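# Pass board through wall slot onto two bearers

## Task

Feed the long board through the opening in the grey panel wall, never letting any part of it travel above the wall or around either end of it, and set it down flat on top of the two wooden bearers on the far side. It must cross each bearer rather than run along it, and the bearers alone must carry it, with no contact with the table, the wall or the offcuts. At the end both bearers and every offcut must rest on the table top, nothing may stay in place only because the robot holds it, the robot must not be holding any other loose object, and both grippers must have released and backed away.

## Robot and tools

Robot: two 6-joint arms, left_arm and right_arm, each ending in a parallel-finger gripper. All positions in results use one shared scene frame: origin on the table top midway between the arms, +x out over the table, +z up, left_arm on the +y side. The bases (URDF root links) sit at left_arm (-0.036, +0.296, 0) m, quat_wxyz (+0.997, 0, 0, -0.080), and right_arm (-0.009, -0.372, 0) m, quat_wxyz (+1.000, 0, 0, -0.010). A gripper's fingers point along its own +z and close along its y axis. end_effector_position is the point between the pads, roughly 1 cm short of the fingertips; printed positions may be a little off, more so when the arm is stretched out. A wrist camera mount also hangs off each gripper and can collide.

Joint order everywhere (rows and result lists): waist, shoulder, elbow, wrist pitch, wrist yaw, wrist roll. Stated ranges in rad: waist -2.618 to 3.054, shoulder 0.000 to 3.142, elbow 0.000 to 3.142, wrist pitch -1.571 to 1.571, wrist yaw -1.571 to 1.571, wrist roll -2.094 to 2.094 (true ends may differ by up to 0.036).

A ROW is always 14 numbers in [-1, 1] covering both arms: left_arm's 6 joint values then its opening, then right_arm's 6 joint values then its opening. Joint values are scaled offsets, not angles: 1.0 equals 1.202 rad (waist), 1.258 (shoulder), 1.238 (elbow), 2.073 (wrist pitch), 2.022 (wrist yaw and wrist roll). The opening is absolute: +1 fully open (0.094 m pad gap), -1 closed.

execute_actions(actions): a list of actions; each action is a table of up to 15 rows, one row per 1/30 s step, 15 steps per action (0.5 s); a short table repeats its final row. Offsets in every row count from the joint angles at the start of that action, not from the previous row; for the first action of a call, from the angles in the latest result. An action that would push any joint more than 0.036 rad beyond its range is rejected for both arms; if the first action fails this, or any action is malformed, nothing in the call runs. An empty list just returns state and images.

move(target, speed, blocking): target is one 14-number row whose offsets count from the Joint positions in the most recent result showing them. All joints travel proportionally so they finish together, so the hand follows a curve; duration 0.5 to 10 s. speed (rad/s, 0.01 to 2, default 0.5) caps the joint with the longest travel. Finger openings are sent at the start. It does not avoid obstacles or the other arm. blocking=false returns after 0.5 s while motion continues; then use wait or stop before sending anything else. The result adds a move: line giving the ending (done, off_target, moving, held, fault), limits=held or limits=none, and each arm's joint furthest from target.

wait(seconds): 0 to 10 s, arms keep their last command; returns early if a running move finishes. stop(): brakes a running move (needs room; fingers keep going). zoom_image(camera, region): region [x0, y0, x1, y1] in pixels, at most 504 by 504, on one of cam_head_left, cam_head_right, cam_high, cam_low (896x504) or cam_left_wrist, cam_right_wrist (504x504). read_manual(section): only returns licence text. finished_scene(scene): pass the number of the current scene; irreversible, so only call it once the board rests correctly and the arms have let go and withdrawn.

Results: the state line shows each gripper's position (m) and quat_wxyz; Joint positions and Joint velocities list six joints per arm plus finger gap (m); Joint targets shows what the joints are currently being driven to; grip_measured is the opening on the command scale. Step readings list joint angles at some steps; HELD marks steps where an arm was held back. "joint sent to its limit" means a joint reached its end (absence does not prove room remains). "joint command not followed" means a clearance check altered targets. MOTOR HOT appears from 75 °C; FAULT lines report stops.

Motion limits: each step a joint's target may lead its measured angle by at most 0.202 (waist), 0.258 (shoulder), 0.238 (elbow), 0.573 (wrist pitch), 0.522 (wrist yaw, roll) rad, and targets that would move a gripper over 70 mm from where it is get scaled back, so big changes take several actions. Arms can sag under zero offsets: in a reply's first call send offsets back to the wanted angles, zeros later, and push further if short.

Gripping: to hold, command an opening about 0.03 below grip_measured (less for a lighter hold); readings may be off about 1 mm. Pad force is roughly 50 to 62 N, less on thin parts.

Avoid: arms striking or pressing each other, knocking anything off the table, dropping or slamming the board, hard pushes, motor overheating while holding (90 °C stops the arm for 10 s, 100 °C makes it fall), and moving the board over or around the wall. Loose objects may occasionally be nudged by outside forces. The simulation keeps running while you compose a reply, holding the last command.

Each tool is called after "Emit:" by a JSON object that holds its "method" and its "body".

## Session

I'll start by looking at the scene.

Emit:
{"method": "execute_actions", "body": {"actions": []}}

Scene clock: 0.00 s.
left_arm: end_effector_position=(+0.3379, +0.2969, +0.3569) grip_measured=+1.000 end_effector_quat_wxyz=(+0.219, +0.416, +0.644, +0.603) | right_arm: end_effector_position=(+0.5263, -0.1497, +0.2995) grip_measured=+1.000 end_effector_quat_wxyz=(+0.719, -0.550, +0.410, +0.110)
Joint names: [waist, shoulder, elbow, wrist pitch, wrist yaw, wrist roll]
Joint positions: left_arm=[-0.265  1.271  1.199 -0.287 -1.046  1.482  0.094] | right_arm=[ 0.162  2.058  1.539  0.617 -0.939 -0.699  0.094]
Joint velocities: left_arm=[ 0.002  0.017 -0.002 -0.007 -0.022  0.007  0.   ] | right_arm=[-0.022 -0.007 -0.007 -0.051 -0.095 -0.066  0.   ]
Motor temperatures (°C, as the motors report them): left_arm=[16 15 14 17 15 14] | right_arm=[17 17 13 15 14 16]
Joint targets: left_arm=[-0.265 1.264 1.208 -0.288 -1.049 1.475] | right_arm=[0.162 2.051 1.546 0.610 -0.937 -0.694]

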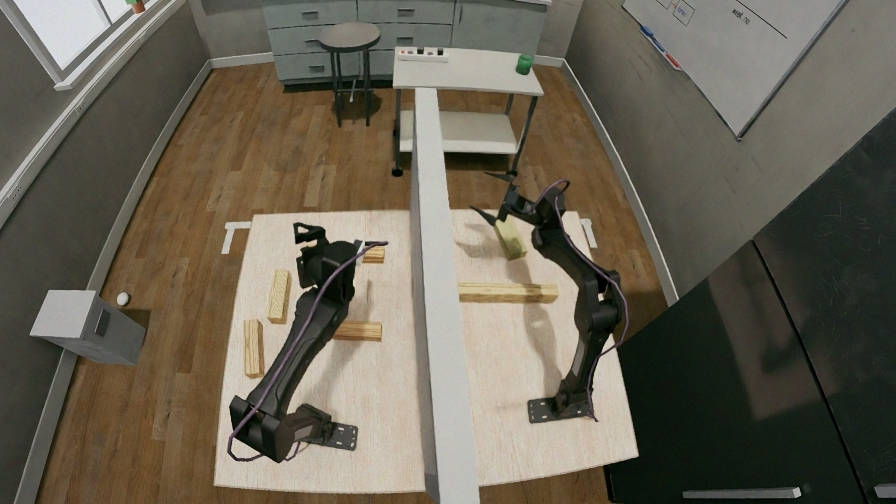

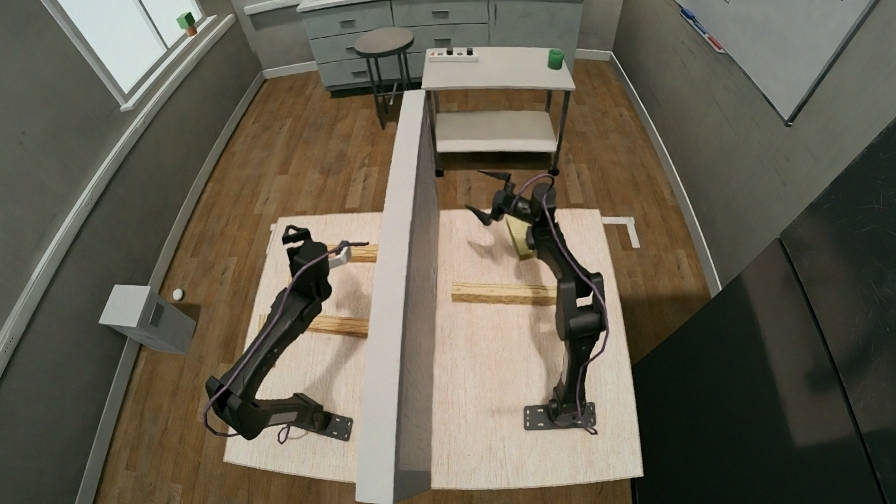

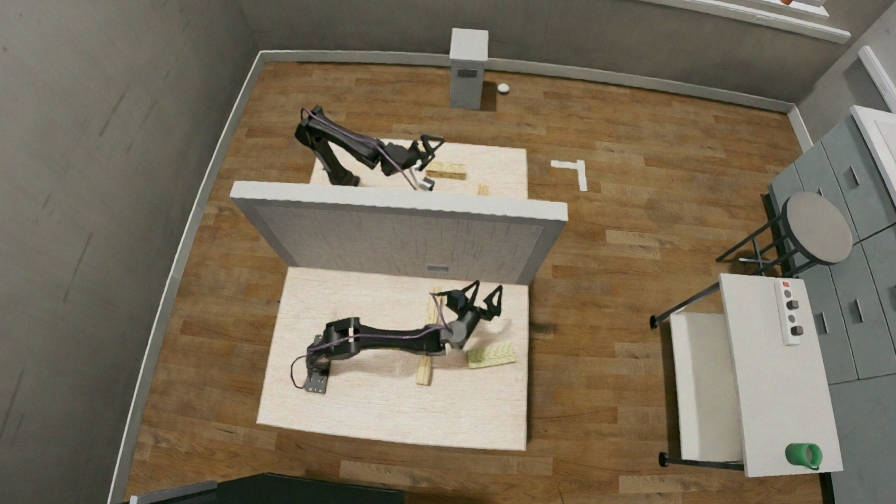

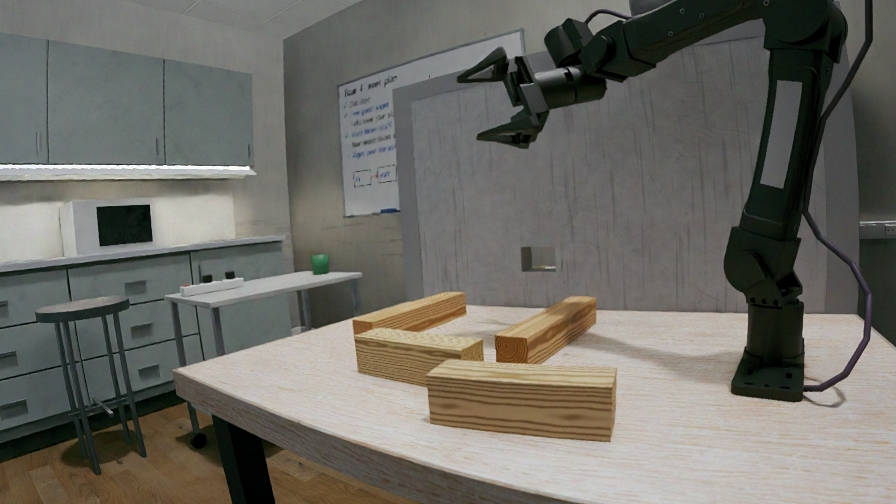

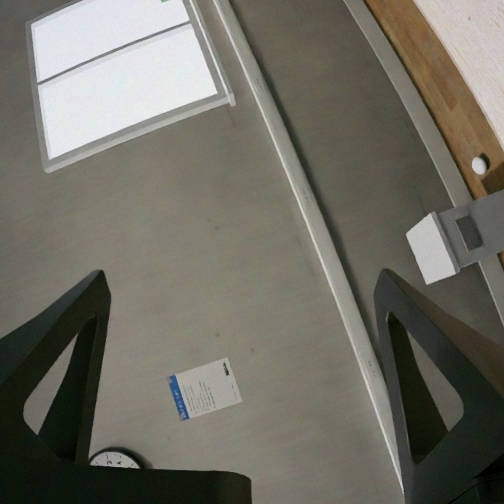

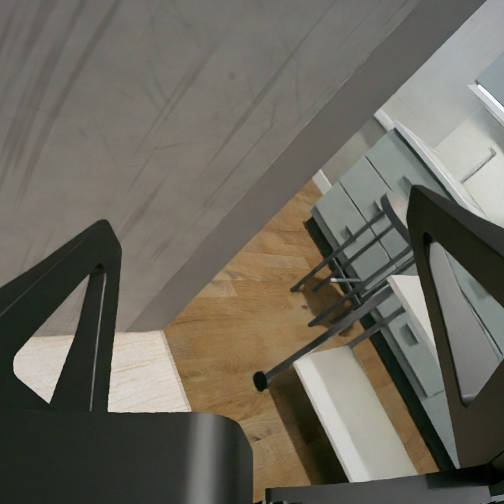

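Emit:
{"method": "zoom_image", "body": {"camera": "cam_low", "region": [330, 180, 730, 450]}}

Emit:
{"method": "zoom_image", "body": {"camera": "cam_high", "region": [230, 130, 600, 450]}}

Emit:
{"method": "zoom_image", "body": {"camera": "cam_head_left", "region": [200, 150, 650, 500]}}

Emit:
{"method": "zoom_image", "body": {"camera": "cam_head_right", "region": [200, 150, 650, 500]}}

Region (330, 180, 730, 450) of cam_low's 896x504 image, scaled by 1.260, with more detail than that image has; it fills the top 340 rows of this view, and the rest is white.

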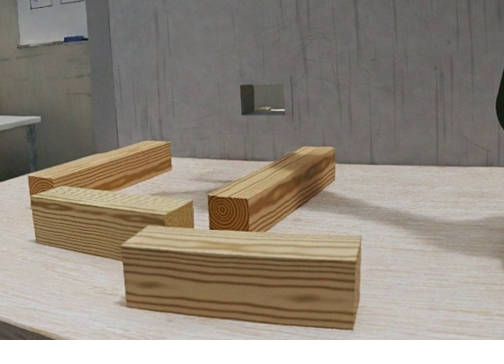

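Region (230, 130, 600, 450) of cam_high's 896x504 image, scaled by 1.362, with more detail than that image has; it fills the top 436 rows of this view, and the rest is white.

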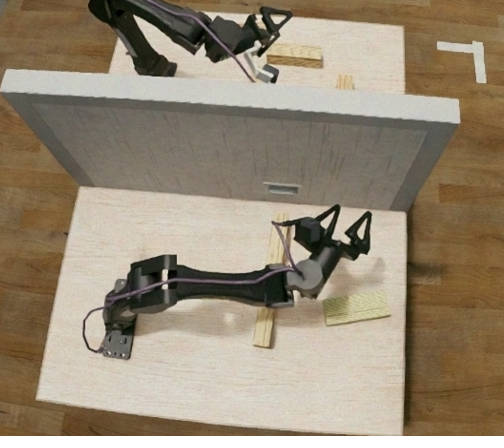

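Region (200, 150, 650, 500) of cam_head_left's 896x504 image, scaled by 1.120, with more detail than that image has.

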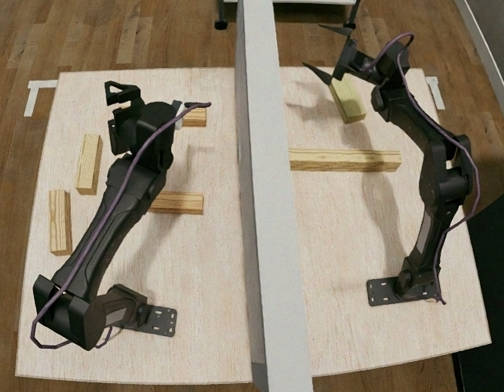

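Region (200, 150, 650, 500) of cam_head_right's 896x504 image, scaled by 1.120, with more detail than that image has.

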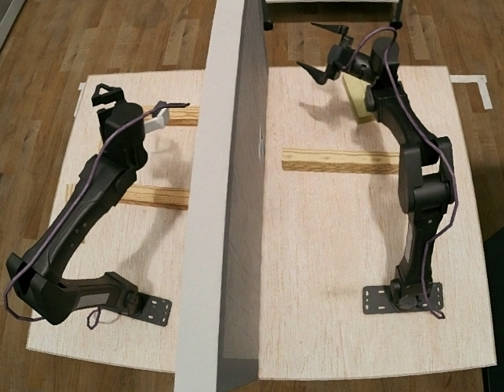

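Emit:
{"method": "move", "body": {"target": [0.151, 0.6507, 0.6884, -0.6008, 0.5173, -0.0767, 1, 0.1544, -0.0457, 0.3068, -1.0, 0.4644, -0.269, 1], "speed": 1.0}}

Scene clock: 5.90 s.
left_arm: end_effector_position=(+0.3478, +0.2016, +0.1451) grip_measured=+1.000 end_effector_quat_wxyz=(-0.008, +0.711, +0.703, +0.005) | right_arm: end_effector_position=(+0.3552, -0.2508, +0.1338) grip_measured=+1.000 end_effector_quat_wxyz=(+0.004, +0.702, -0.713, -0.002)
Joint names: [waist, shoulder, elbow, wrist pitch, wrist yaw, wrist roll]
Joint positions: left_arm=[-0.091  2.082  2.02  -1.517 -0.017  1.332  0.094] | right_arm=[ 0.339  2.023  1.887 -1.444 -0.    -1.237  0.094]
Joint velocities: left_arm=[-0.012 -0.022 -0.002  0.037 -0.051  0.007  0.   ] | right_arm=[ 0.017 -0.002  0.002 -0.051 -0.051 -0.007  0.   ]
Motor temperatures (°C, as the motors report them): left_arm=[16 16 15 17 15 14] | right_arm=[17 19 14 16 14 16]
Joint targets: left_arm=[-0.084 2.090 2.051 -1.533 0.000 1.327] | right_arm=[0.348 2.001 1.919 -1.456 0.000 -1.243]
move: off_target (left_arm, right_arm); limits=none; left_arm: farthest joint: the elbow, 0.031 radians from its target (0.852 radians at the start); right_arm: farthest joint: the elbow, 0.032 radians from its target (0.380 radians at the start)

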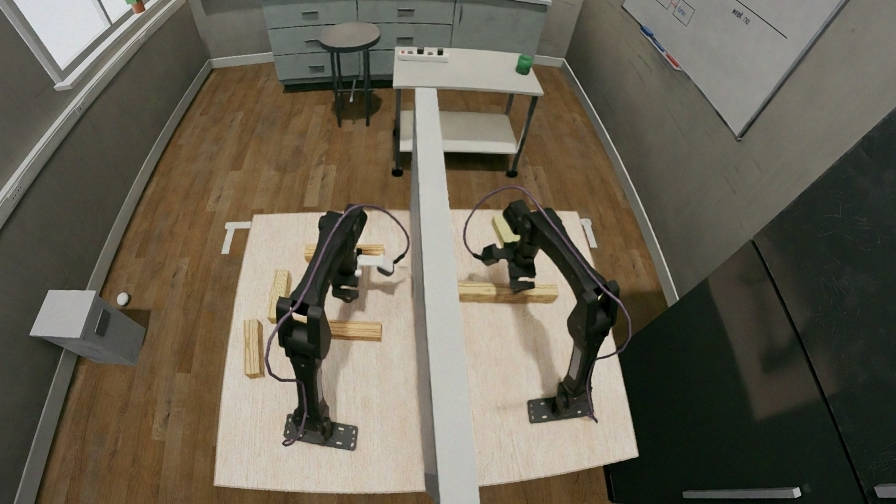

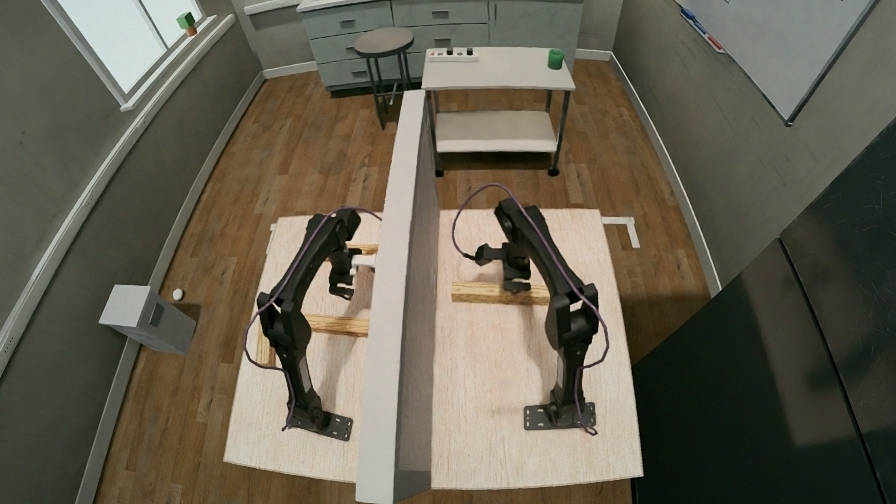

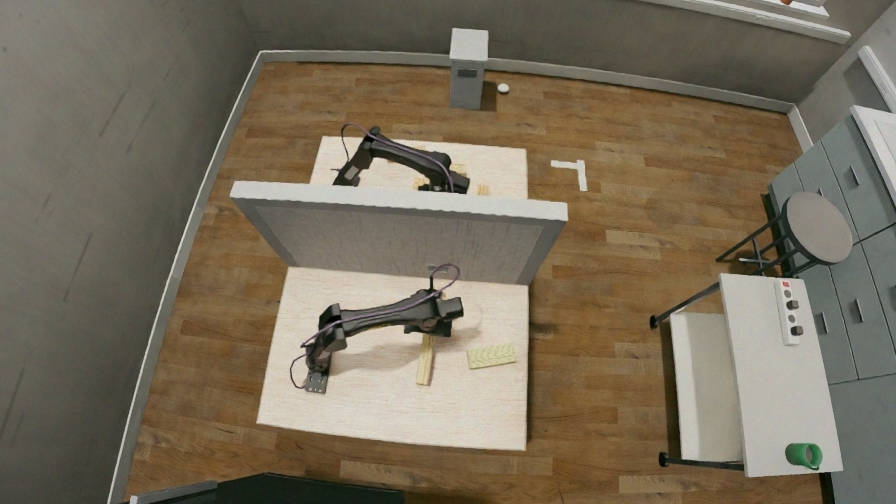

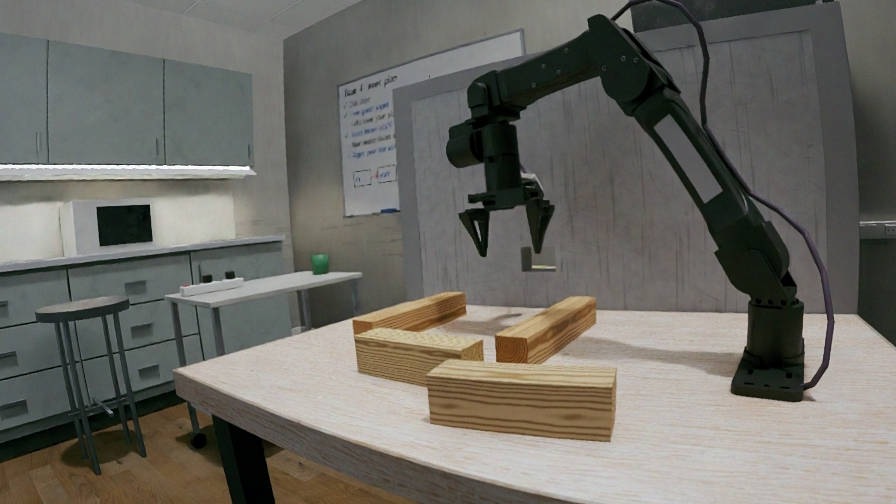

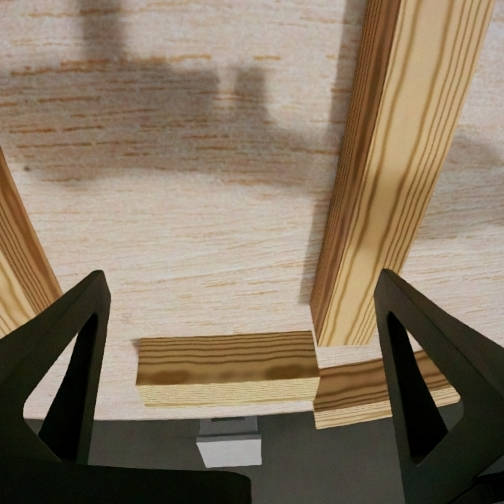

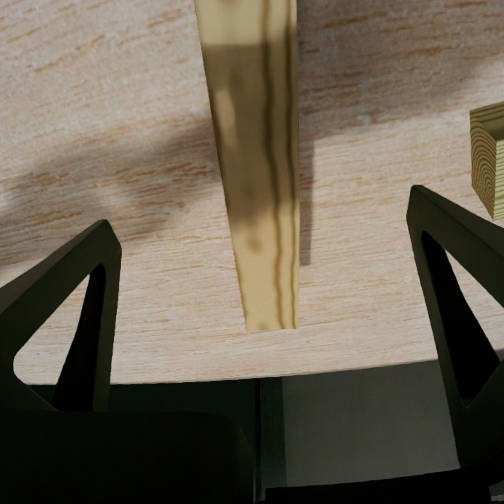

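Emit:
{"method": "move", "body": {"target": [0.006, 0.006, 0.025, -0.008, 0.008, -1.0, 1, -0.2042, -0.0819, -0.1793, 0.081, 0, 1.0, 1], "speed": 2.0}}

Scene clock: 9.03 s.
left_arm: end_effector_position=(+0.3459, +0.1999, +0.1451) grip_measured=+1.000 end_effector_quat_wxyz=(-0.005, -0.215, +0.977, +0.005) | right_arm: end_effector_position=(+0.3643, -0.3408, +0.1104) grip_measured=+1.000 end_effector_quat_wxyz=(+0.010, +0.342, +0.940, +0.005)
Joint names: [waist, shoulder, elbow, wrist pitch, wrist yaw, wrist roll]
Joint positions: left_arm=[-0.091  2.082  2.02  -1.522 -0.005 -0.684  0.094] | right_arm=[ 0.101  1.946  1.684 -1.286 -0.     0.779  0.094]
Joint velocities: left_arm=[-0.002  0.002 -0.007  0.022 -0.037 -0.051  0.   ] | right_arm=[-0.017 -0.002  0.007 -0.007 -0.022 -0.007  0.   ]
Motor temperatures (°C, as the motors report them): left_arm=[16 16 15 17 15 14] | right_arm=[17 20 15 16 14 16]
Joint targets: left_arm=[-0.083 2.090 2.051 -1.533 -0.001 -0.690] | right_arm=[0.094 1.920 1.664 -1.276 -0.000 0.785]
move: off_target (left_arm, right_arm); limits=none; left_arm: farthest joint: the elbow, 0.031 radians from its target (0.031 radians at the start); right_arm: farthest joint: the shoulder, 0.026 radians from its target (0.103 radians at the start)

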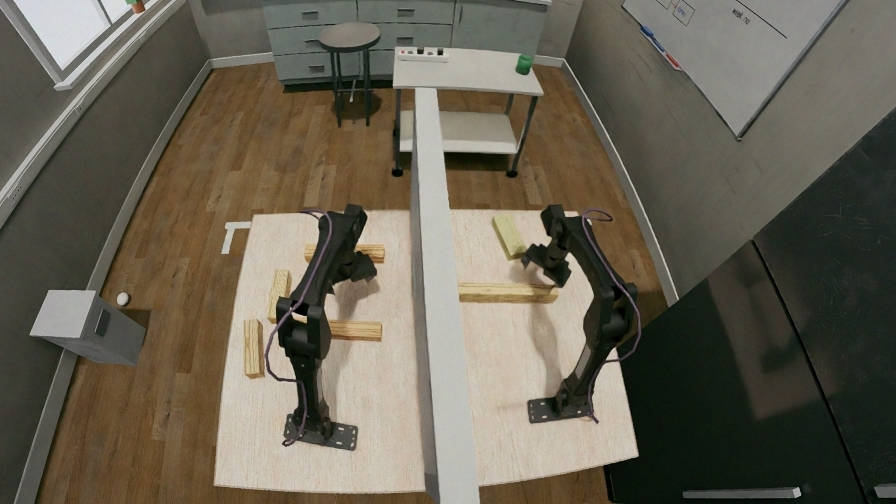

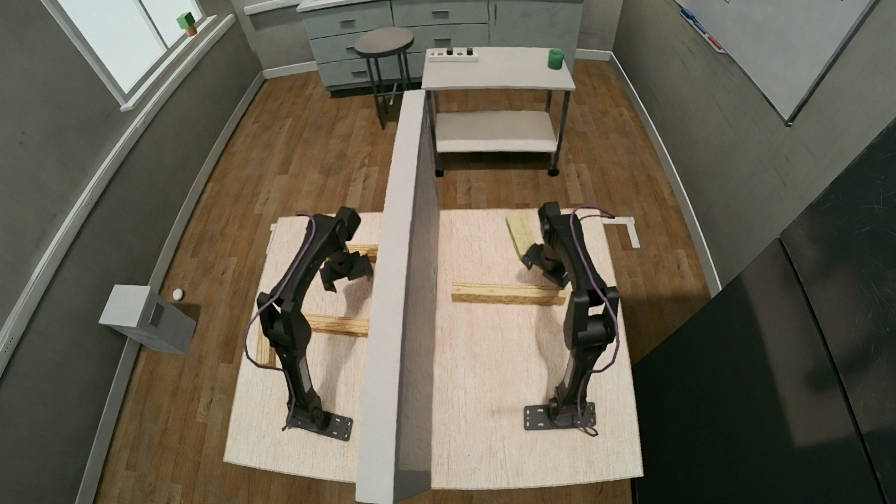

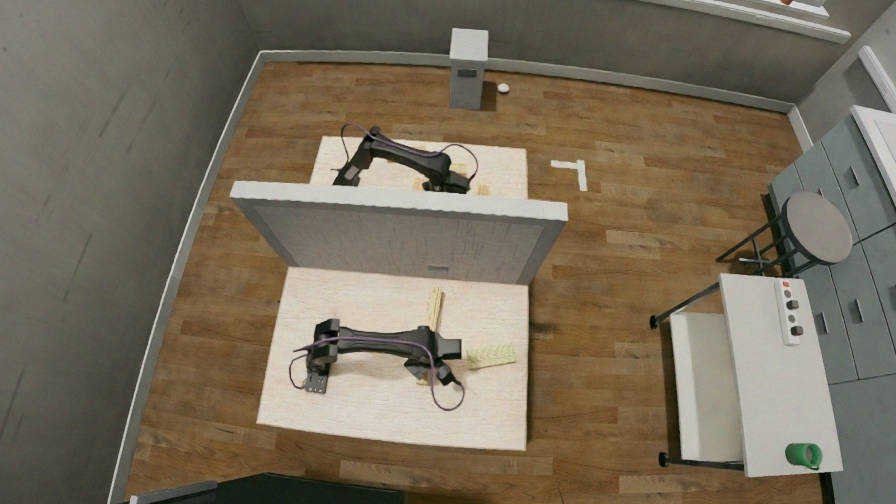

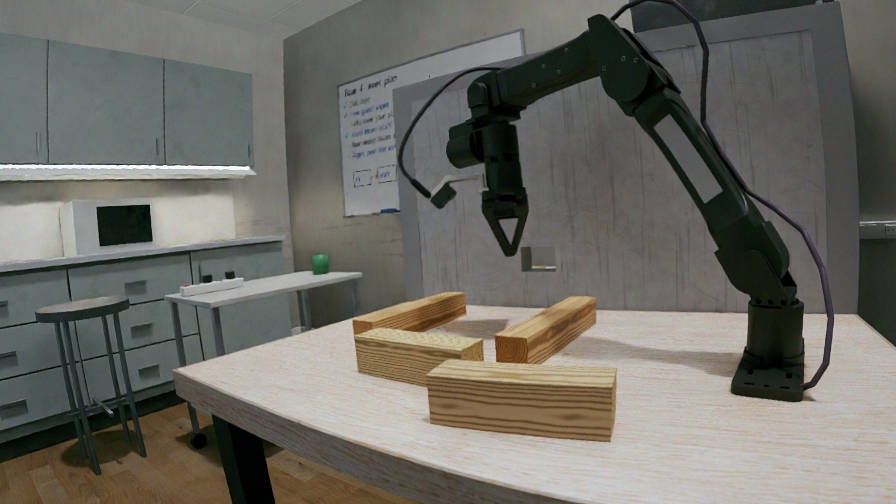

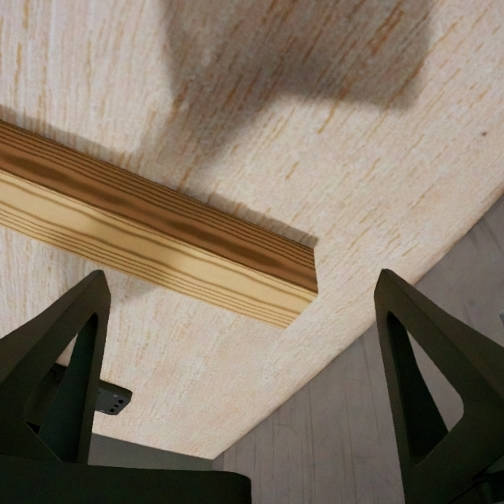

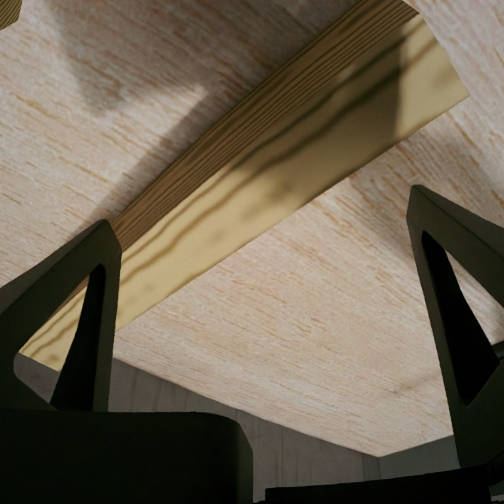

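Emit:
{"method": "move", "body": {"target": [0.006, 0.006, 0.025, -0.005, 0.002, -0.565, 1, -0.006, -0.02, -0.03, 0.005, 0, 0.43, 1], "speed": 2.0}}

Scene clock: 11.10 s.
left_arm: end_effector_position=(+0.3457, +0.1994, +0.1451) grip_measured=+1.000 end_effector_quat_wxyz=(+0.003, +0.707, -0.708, -0.006) | right_arm: end_effector_position=(+0.3619, -0.3410, +0.1059) grip_measured=+1.000 end_effector_quat_wxyz=(+0.004, +0.704, +0.710, +0.005)
Joint names: [waist, shoulder, elbow, wrist pitch, wrist yaw, wrist roll]
Joint positions: left_arm=[-0.091  2.082  2.02  -1.522 -0.002 -1.821  0.094] | right_arm=[ 0.101  1.946  1.667 -1.278 -0.     1.642  0.094]
Joint velocities: left_arm=[-0.012 -0.017  0.007  0.037 -0.022 -0.022  0.   ] | right_arm=[-0.002 -0.002  0.002  0.051  0.007 -0.022  0.   ]
Motor temperatures (°C, as the motors report them): left_arm=[16 17 16 17 15 14] | right_arm=[17 20 15 16 14 16]
Joint targets: left_arm=[-0.083 2.090 2.051 -1.533 -0.001 -1.827] | right_arm=[0.094 1.921 1.647 -1.276 0.000 1.648]
move: off_target (left_arm, right_arm); limits=none; left_arm: farthest joint: the elbow, 0.031 radians from its target (0.031 radians at the start); right_arm: farthest joint: the shoulder, 0.025 radians from its target (0.025 radians at the start)

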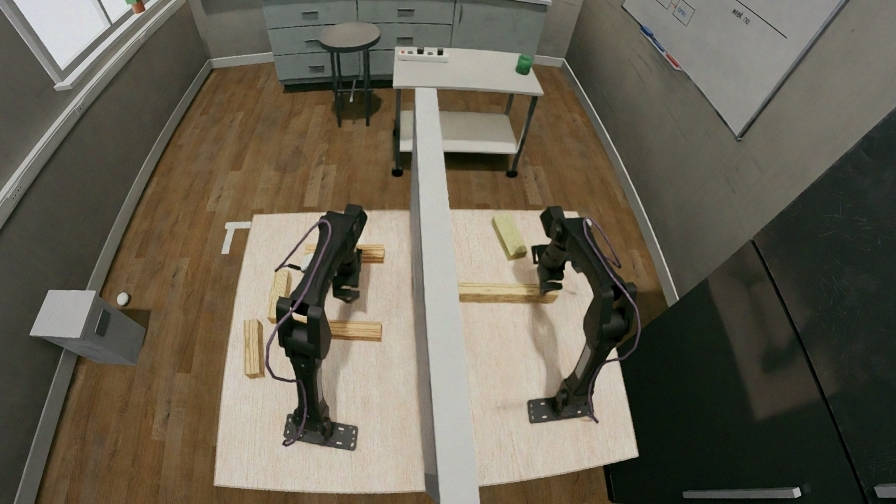

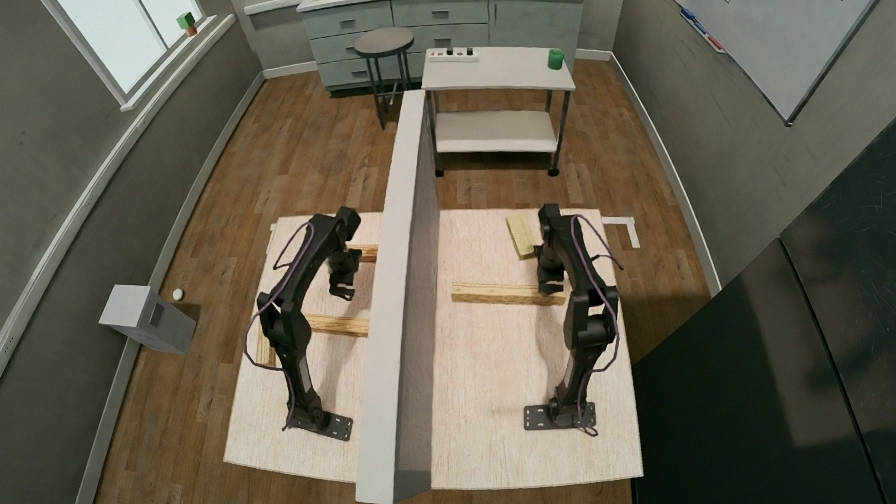

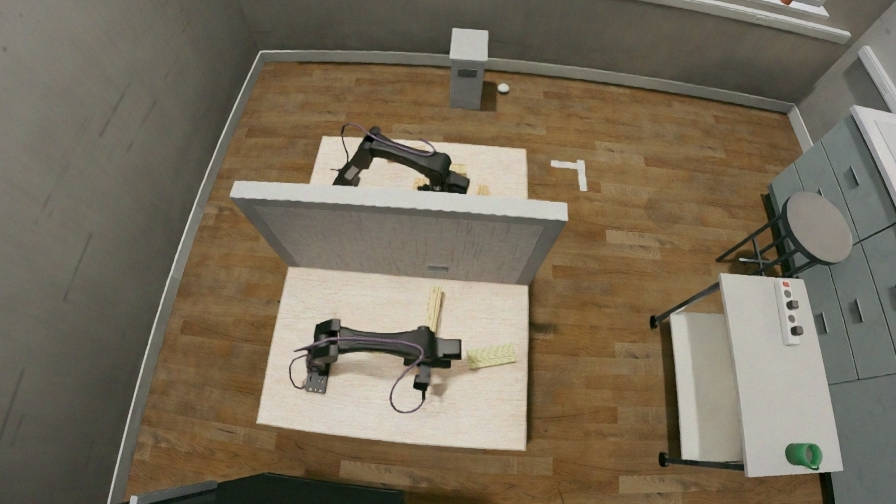

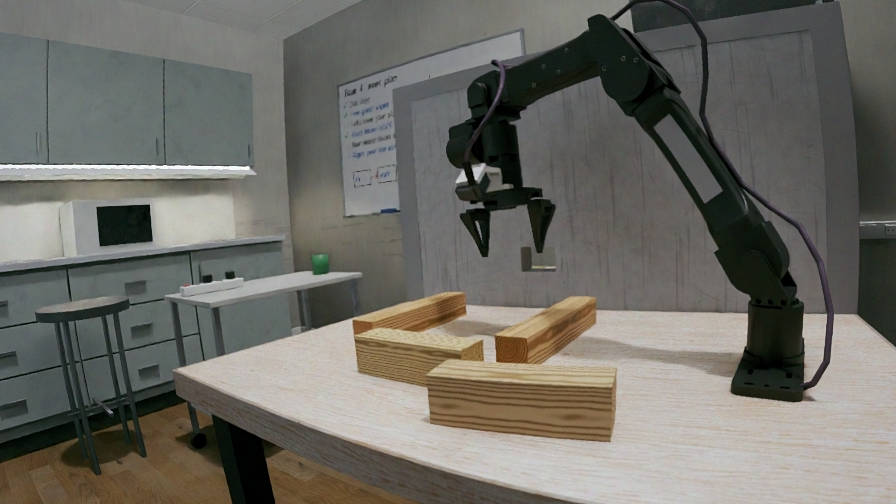

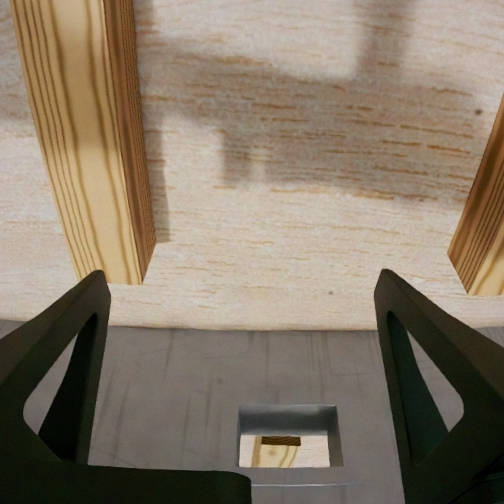

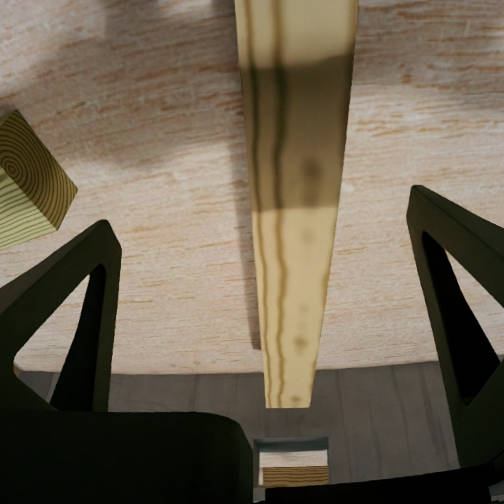

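Emit:
{"method": "zoom_image", "body": {"camera": "cam_high", "region": [380, 240, 500, 340]}}

Emit:
{"method": "zoom_image", "body": {"camera": "cam_head_right", "region": [420, 240, 600, 330]}}

Emit:
{"method": "zoom_image", "body": {"camera": "cam_left_wrist", "region": [200, 370, 380, 504]}}

Emit:
{"method": "zoom_image", "body": {"camera": "cam_low", "region": [480, 220, 600, 310]}}

Region (380, 240, 500, 340) of cam_high's 896x504 image, scaled by 4.200, with more detail than that image has.

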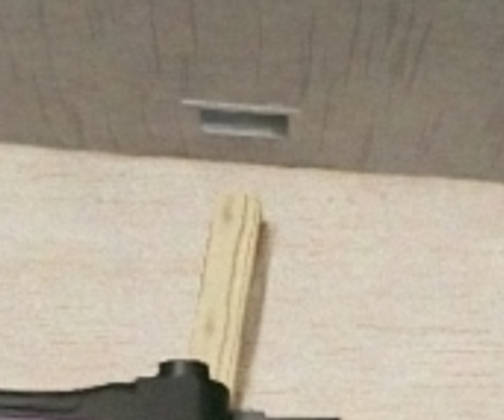

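Region (420, 240, 600, 330) of cam_head_right's 896x504 image, scaled by 2.800, with more detail than that image has.

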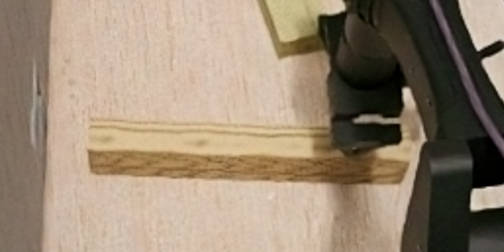

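Region (200, 370, 380, 504) of cam_left_wrist's 504x504 image, scaled by 2.800, with more detail than that image has; it fills the top 375 rows of this view, and the rest is white.

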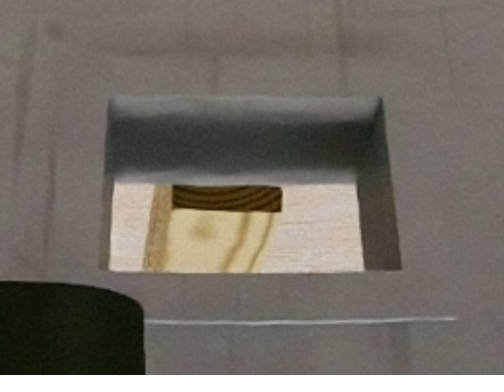

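Region (480, 220, 600, 310) of cam_low's 896x504 image, scaled by 4.200, with more detail than that image has; it fills the top 378 rows of this view, and the rest is white.

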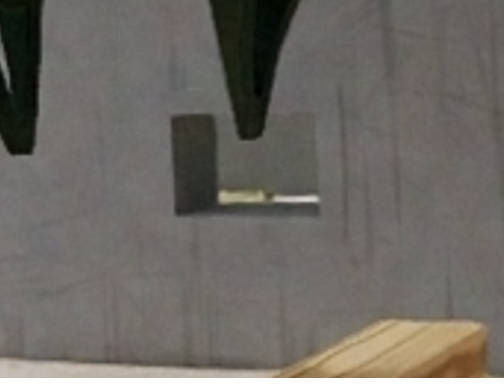

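Emit:
{"method": "move", "body": {"target": [0.006, 0.006, 0.025, -0.005, 0.001, -0.003, 1, 0.2304, 0.0795, -0.1042, 0.0955, 0, 0.141, 1], "speed": 0.6}}

Scene clock: 15.03 s.
left_arm: end_effector_position=(+0.3457, +0.1994, +0.1451) grip_measured=+1.000 end_effector_quat_wxyz=(+0.003, +0.707, -0.707, -0.006) | right_arm: end_effector_position=(+0.3497, -0.2337, +0.0418) grip_measured=+1.000 end_effector_quat_wxyz=(-0.004, +0.703, +0.711, +0.001)
Joint names: [waist, shoulder, elbow, wrist pitch, wrist yaw, wrist roll]
Joint positions: left_arm=[-0.091  2.082  2.02  -1.522 -0.002 -1.822  0.094] | right_arm=[ 0.382  2.045  1.552 -1.079 -0.008  1.921  0.094]
Joint velocities: left_arm=[ 0.012 -0.007 -0.002 -0.022 -0.007  0.037  0.   ] | right_arm=[ 0.027 -0.002  0.012 -0.007  0.022 -0.051  0.   ]
Motor temperatures (°C, as the motors report them): left_arm=[16 17 16 17 15 14] | right_arm=[17 21 15 16 14 16]
Joint targets: left_arm=[-0.083 2.090 2.051 -1.533 -0.001 -1.827] | right_arm=[0.378 2.046 1.538 -1.080 -0.001 1.928]
move: off_target (left_arm); limits=none; left_arm: farthest joint: the elbow, 0.031 radians from its target (0.031 radians at the start); right_arm: farthest joint: the elbow, 0.014 radians from its target (0.129 radians at the start)

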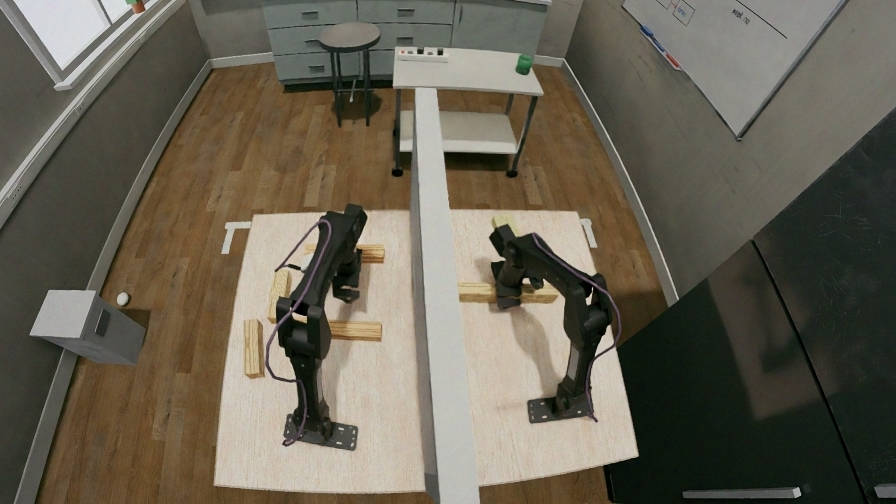

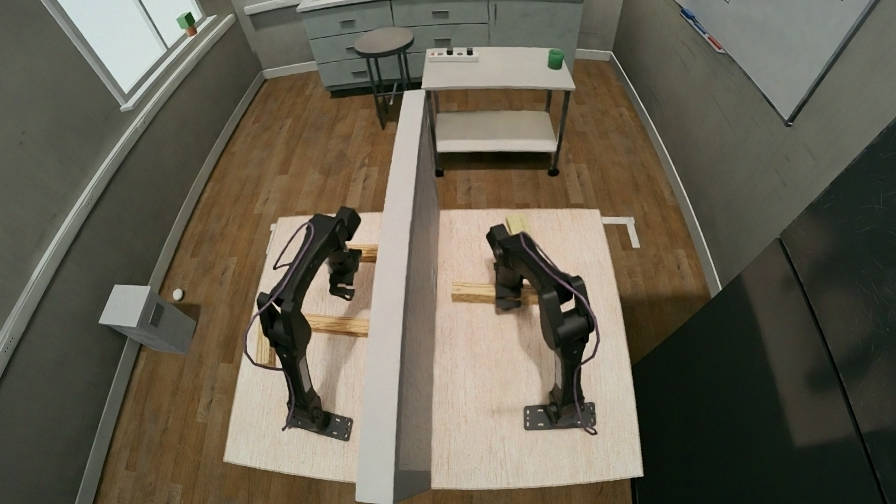

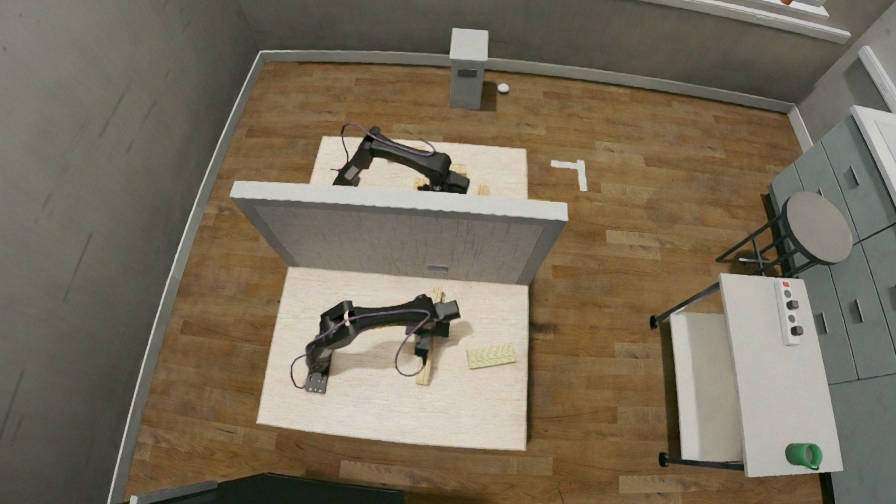

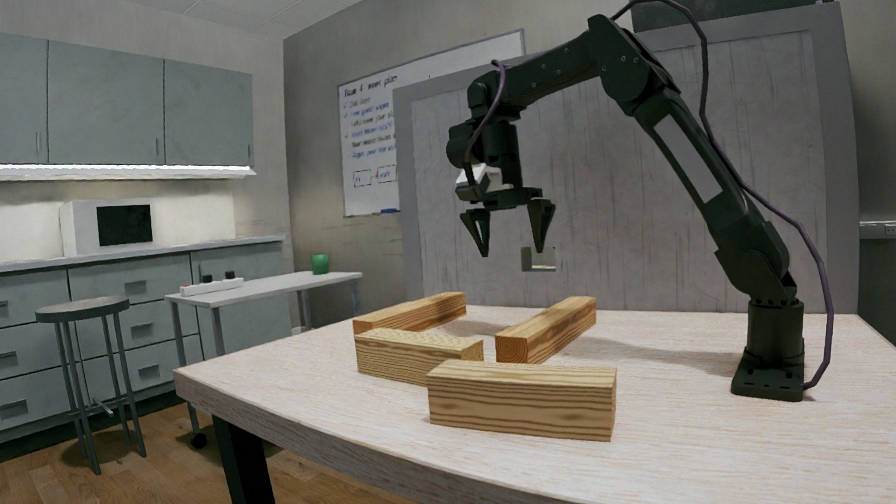

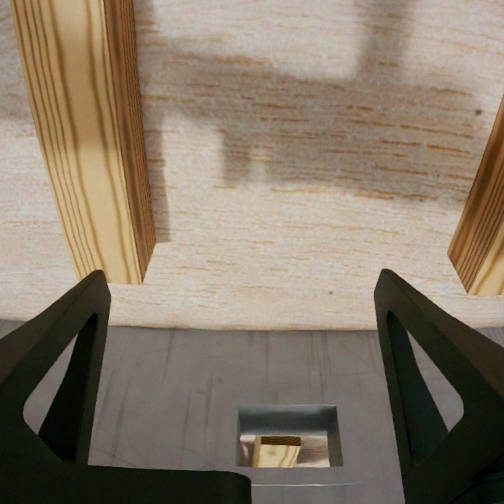

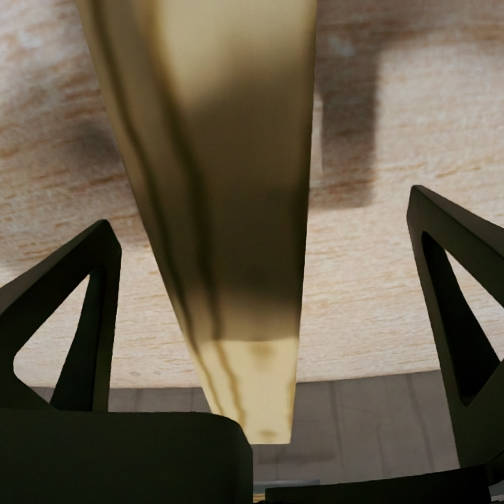

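Emit:
{"method": "move", "body": {"target": [0.006, 0.006, 0.025, -0.005, 0.001, -0.003, 1, 0.0466, -0.1471, -0.1769, 0.0236, 0.004, 0.0341, 1], "speed": 0.15}}

Scene clock: 17.53 s.
left_arm: end_effector_position=(+0.3457, +0.1993, +0.1451) grip_measured=+1.000 end_effector_quat_wxyz=(+0.003, +0.707, -0.707, -0.006) | right_arm: end_effector_position=(+0.3113, -0.2311, +0.0494) grip_measured=+1.000 end_effector_quat_wxyz=(+0.001, +0.710, +0.705, +0.014)
Joint names: [waist, shoulder, elbow, wrist pitch, wrist yaw, wrist roll]
Joint positions: left_arm=[-0.091  2.082  2.02  -1.522 -0.002 -1.822  0.094] | right_arm=[ 0.428  1.885  1.356 -1.015 -0.008  1.985  0.094]
Joint velocities: left_arm=[ 0.002 -0.017 -0.017  0.051 -0.022  0.022  0.   ] | right_arm=[-0.007 -0.007 -0.017 -0.007  0.022  0.037  0.   ]
Motor temperatures (°C, as the motors report them): left_arm=[16 18 16 17 15 14] | right_arm=[17 21 15 16 14 16]
Joint targets: left_arm=[-0.083 2.090 2.051 -1.533 -0.000 -1.828] | right_arm=[0.439 1.860 1.333 -1.030 -0.000 1.990]
move: off_target (left_arm, right_arm); limits=none; left_arm: farthest joint: the elbow, 0.031 radians from its target (0.031 radians at the start); right_arm: farthest joint: the shoulder, 0.025 radians from its target (0.186 radians at the start)

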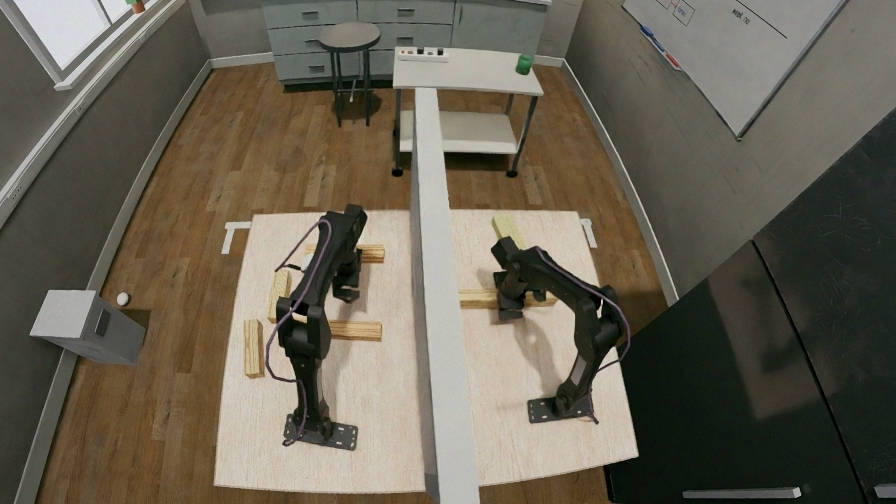

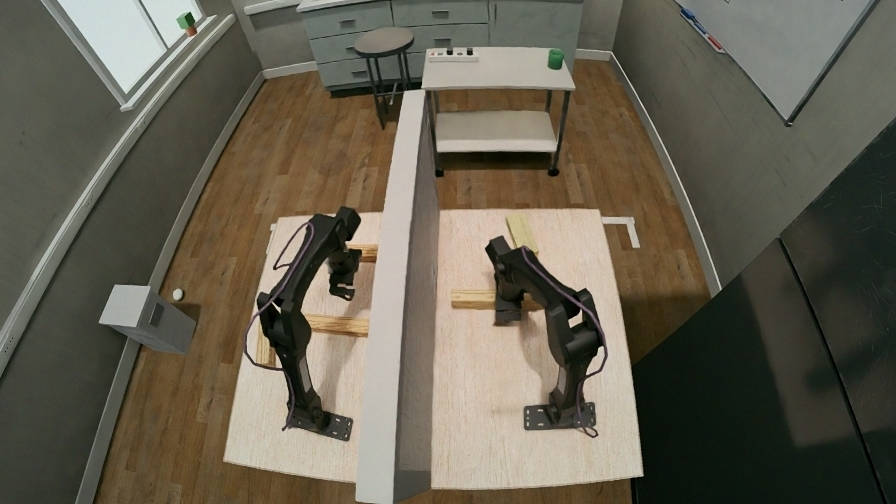

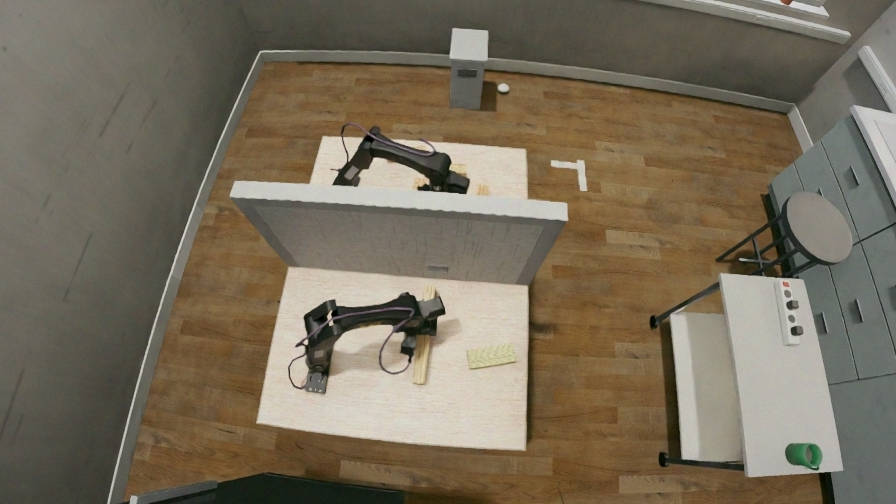

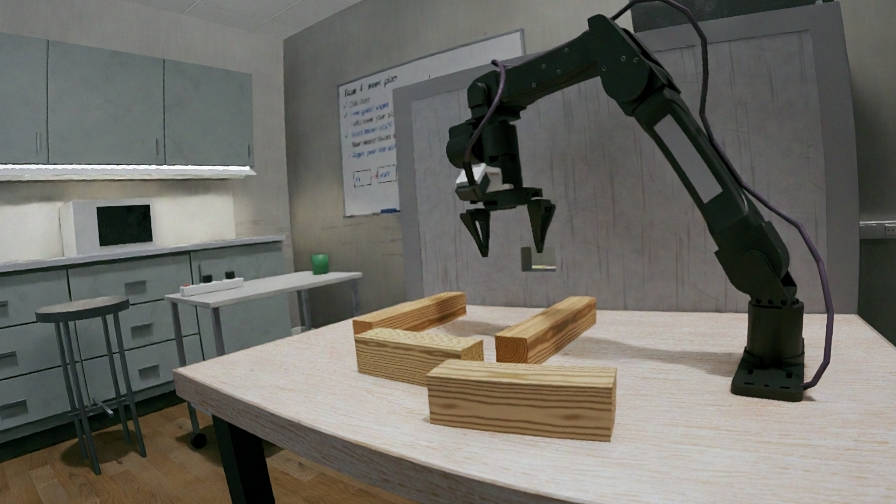

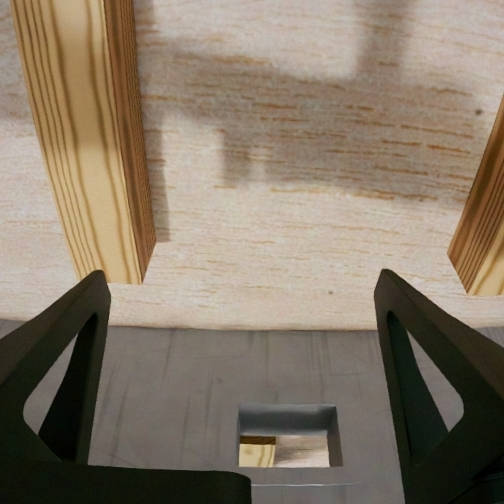

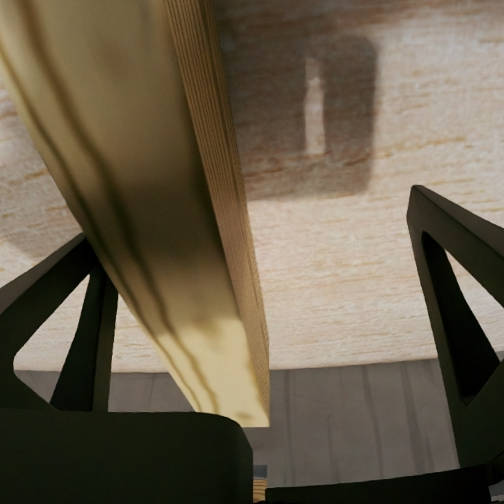

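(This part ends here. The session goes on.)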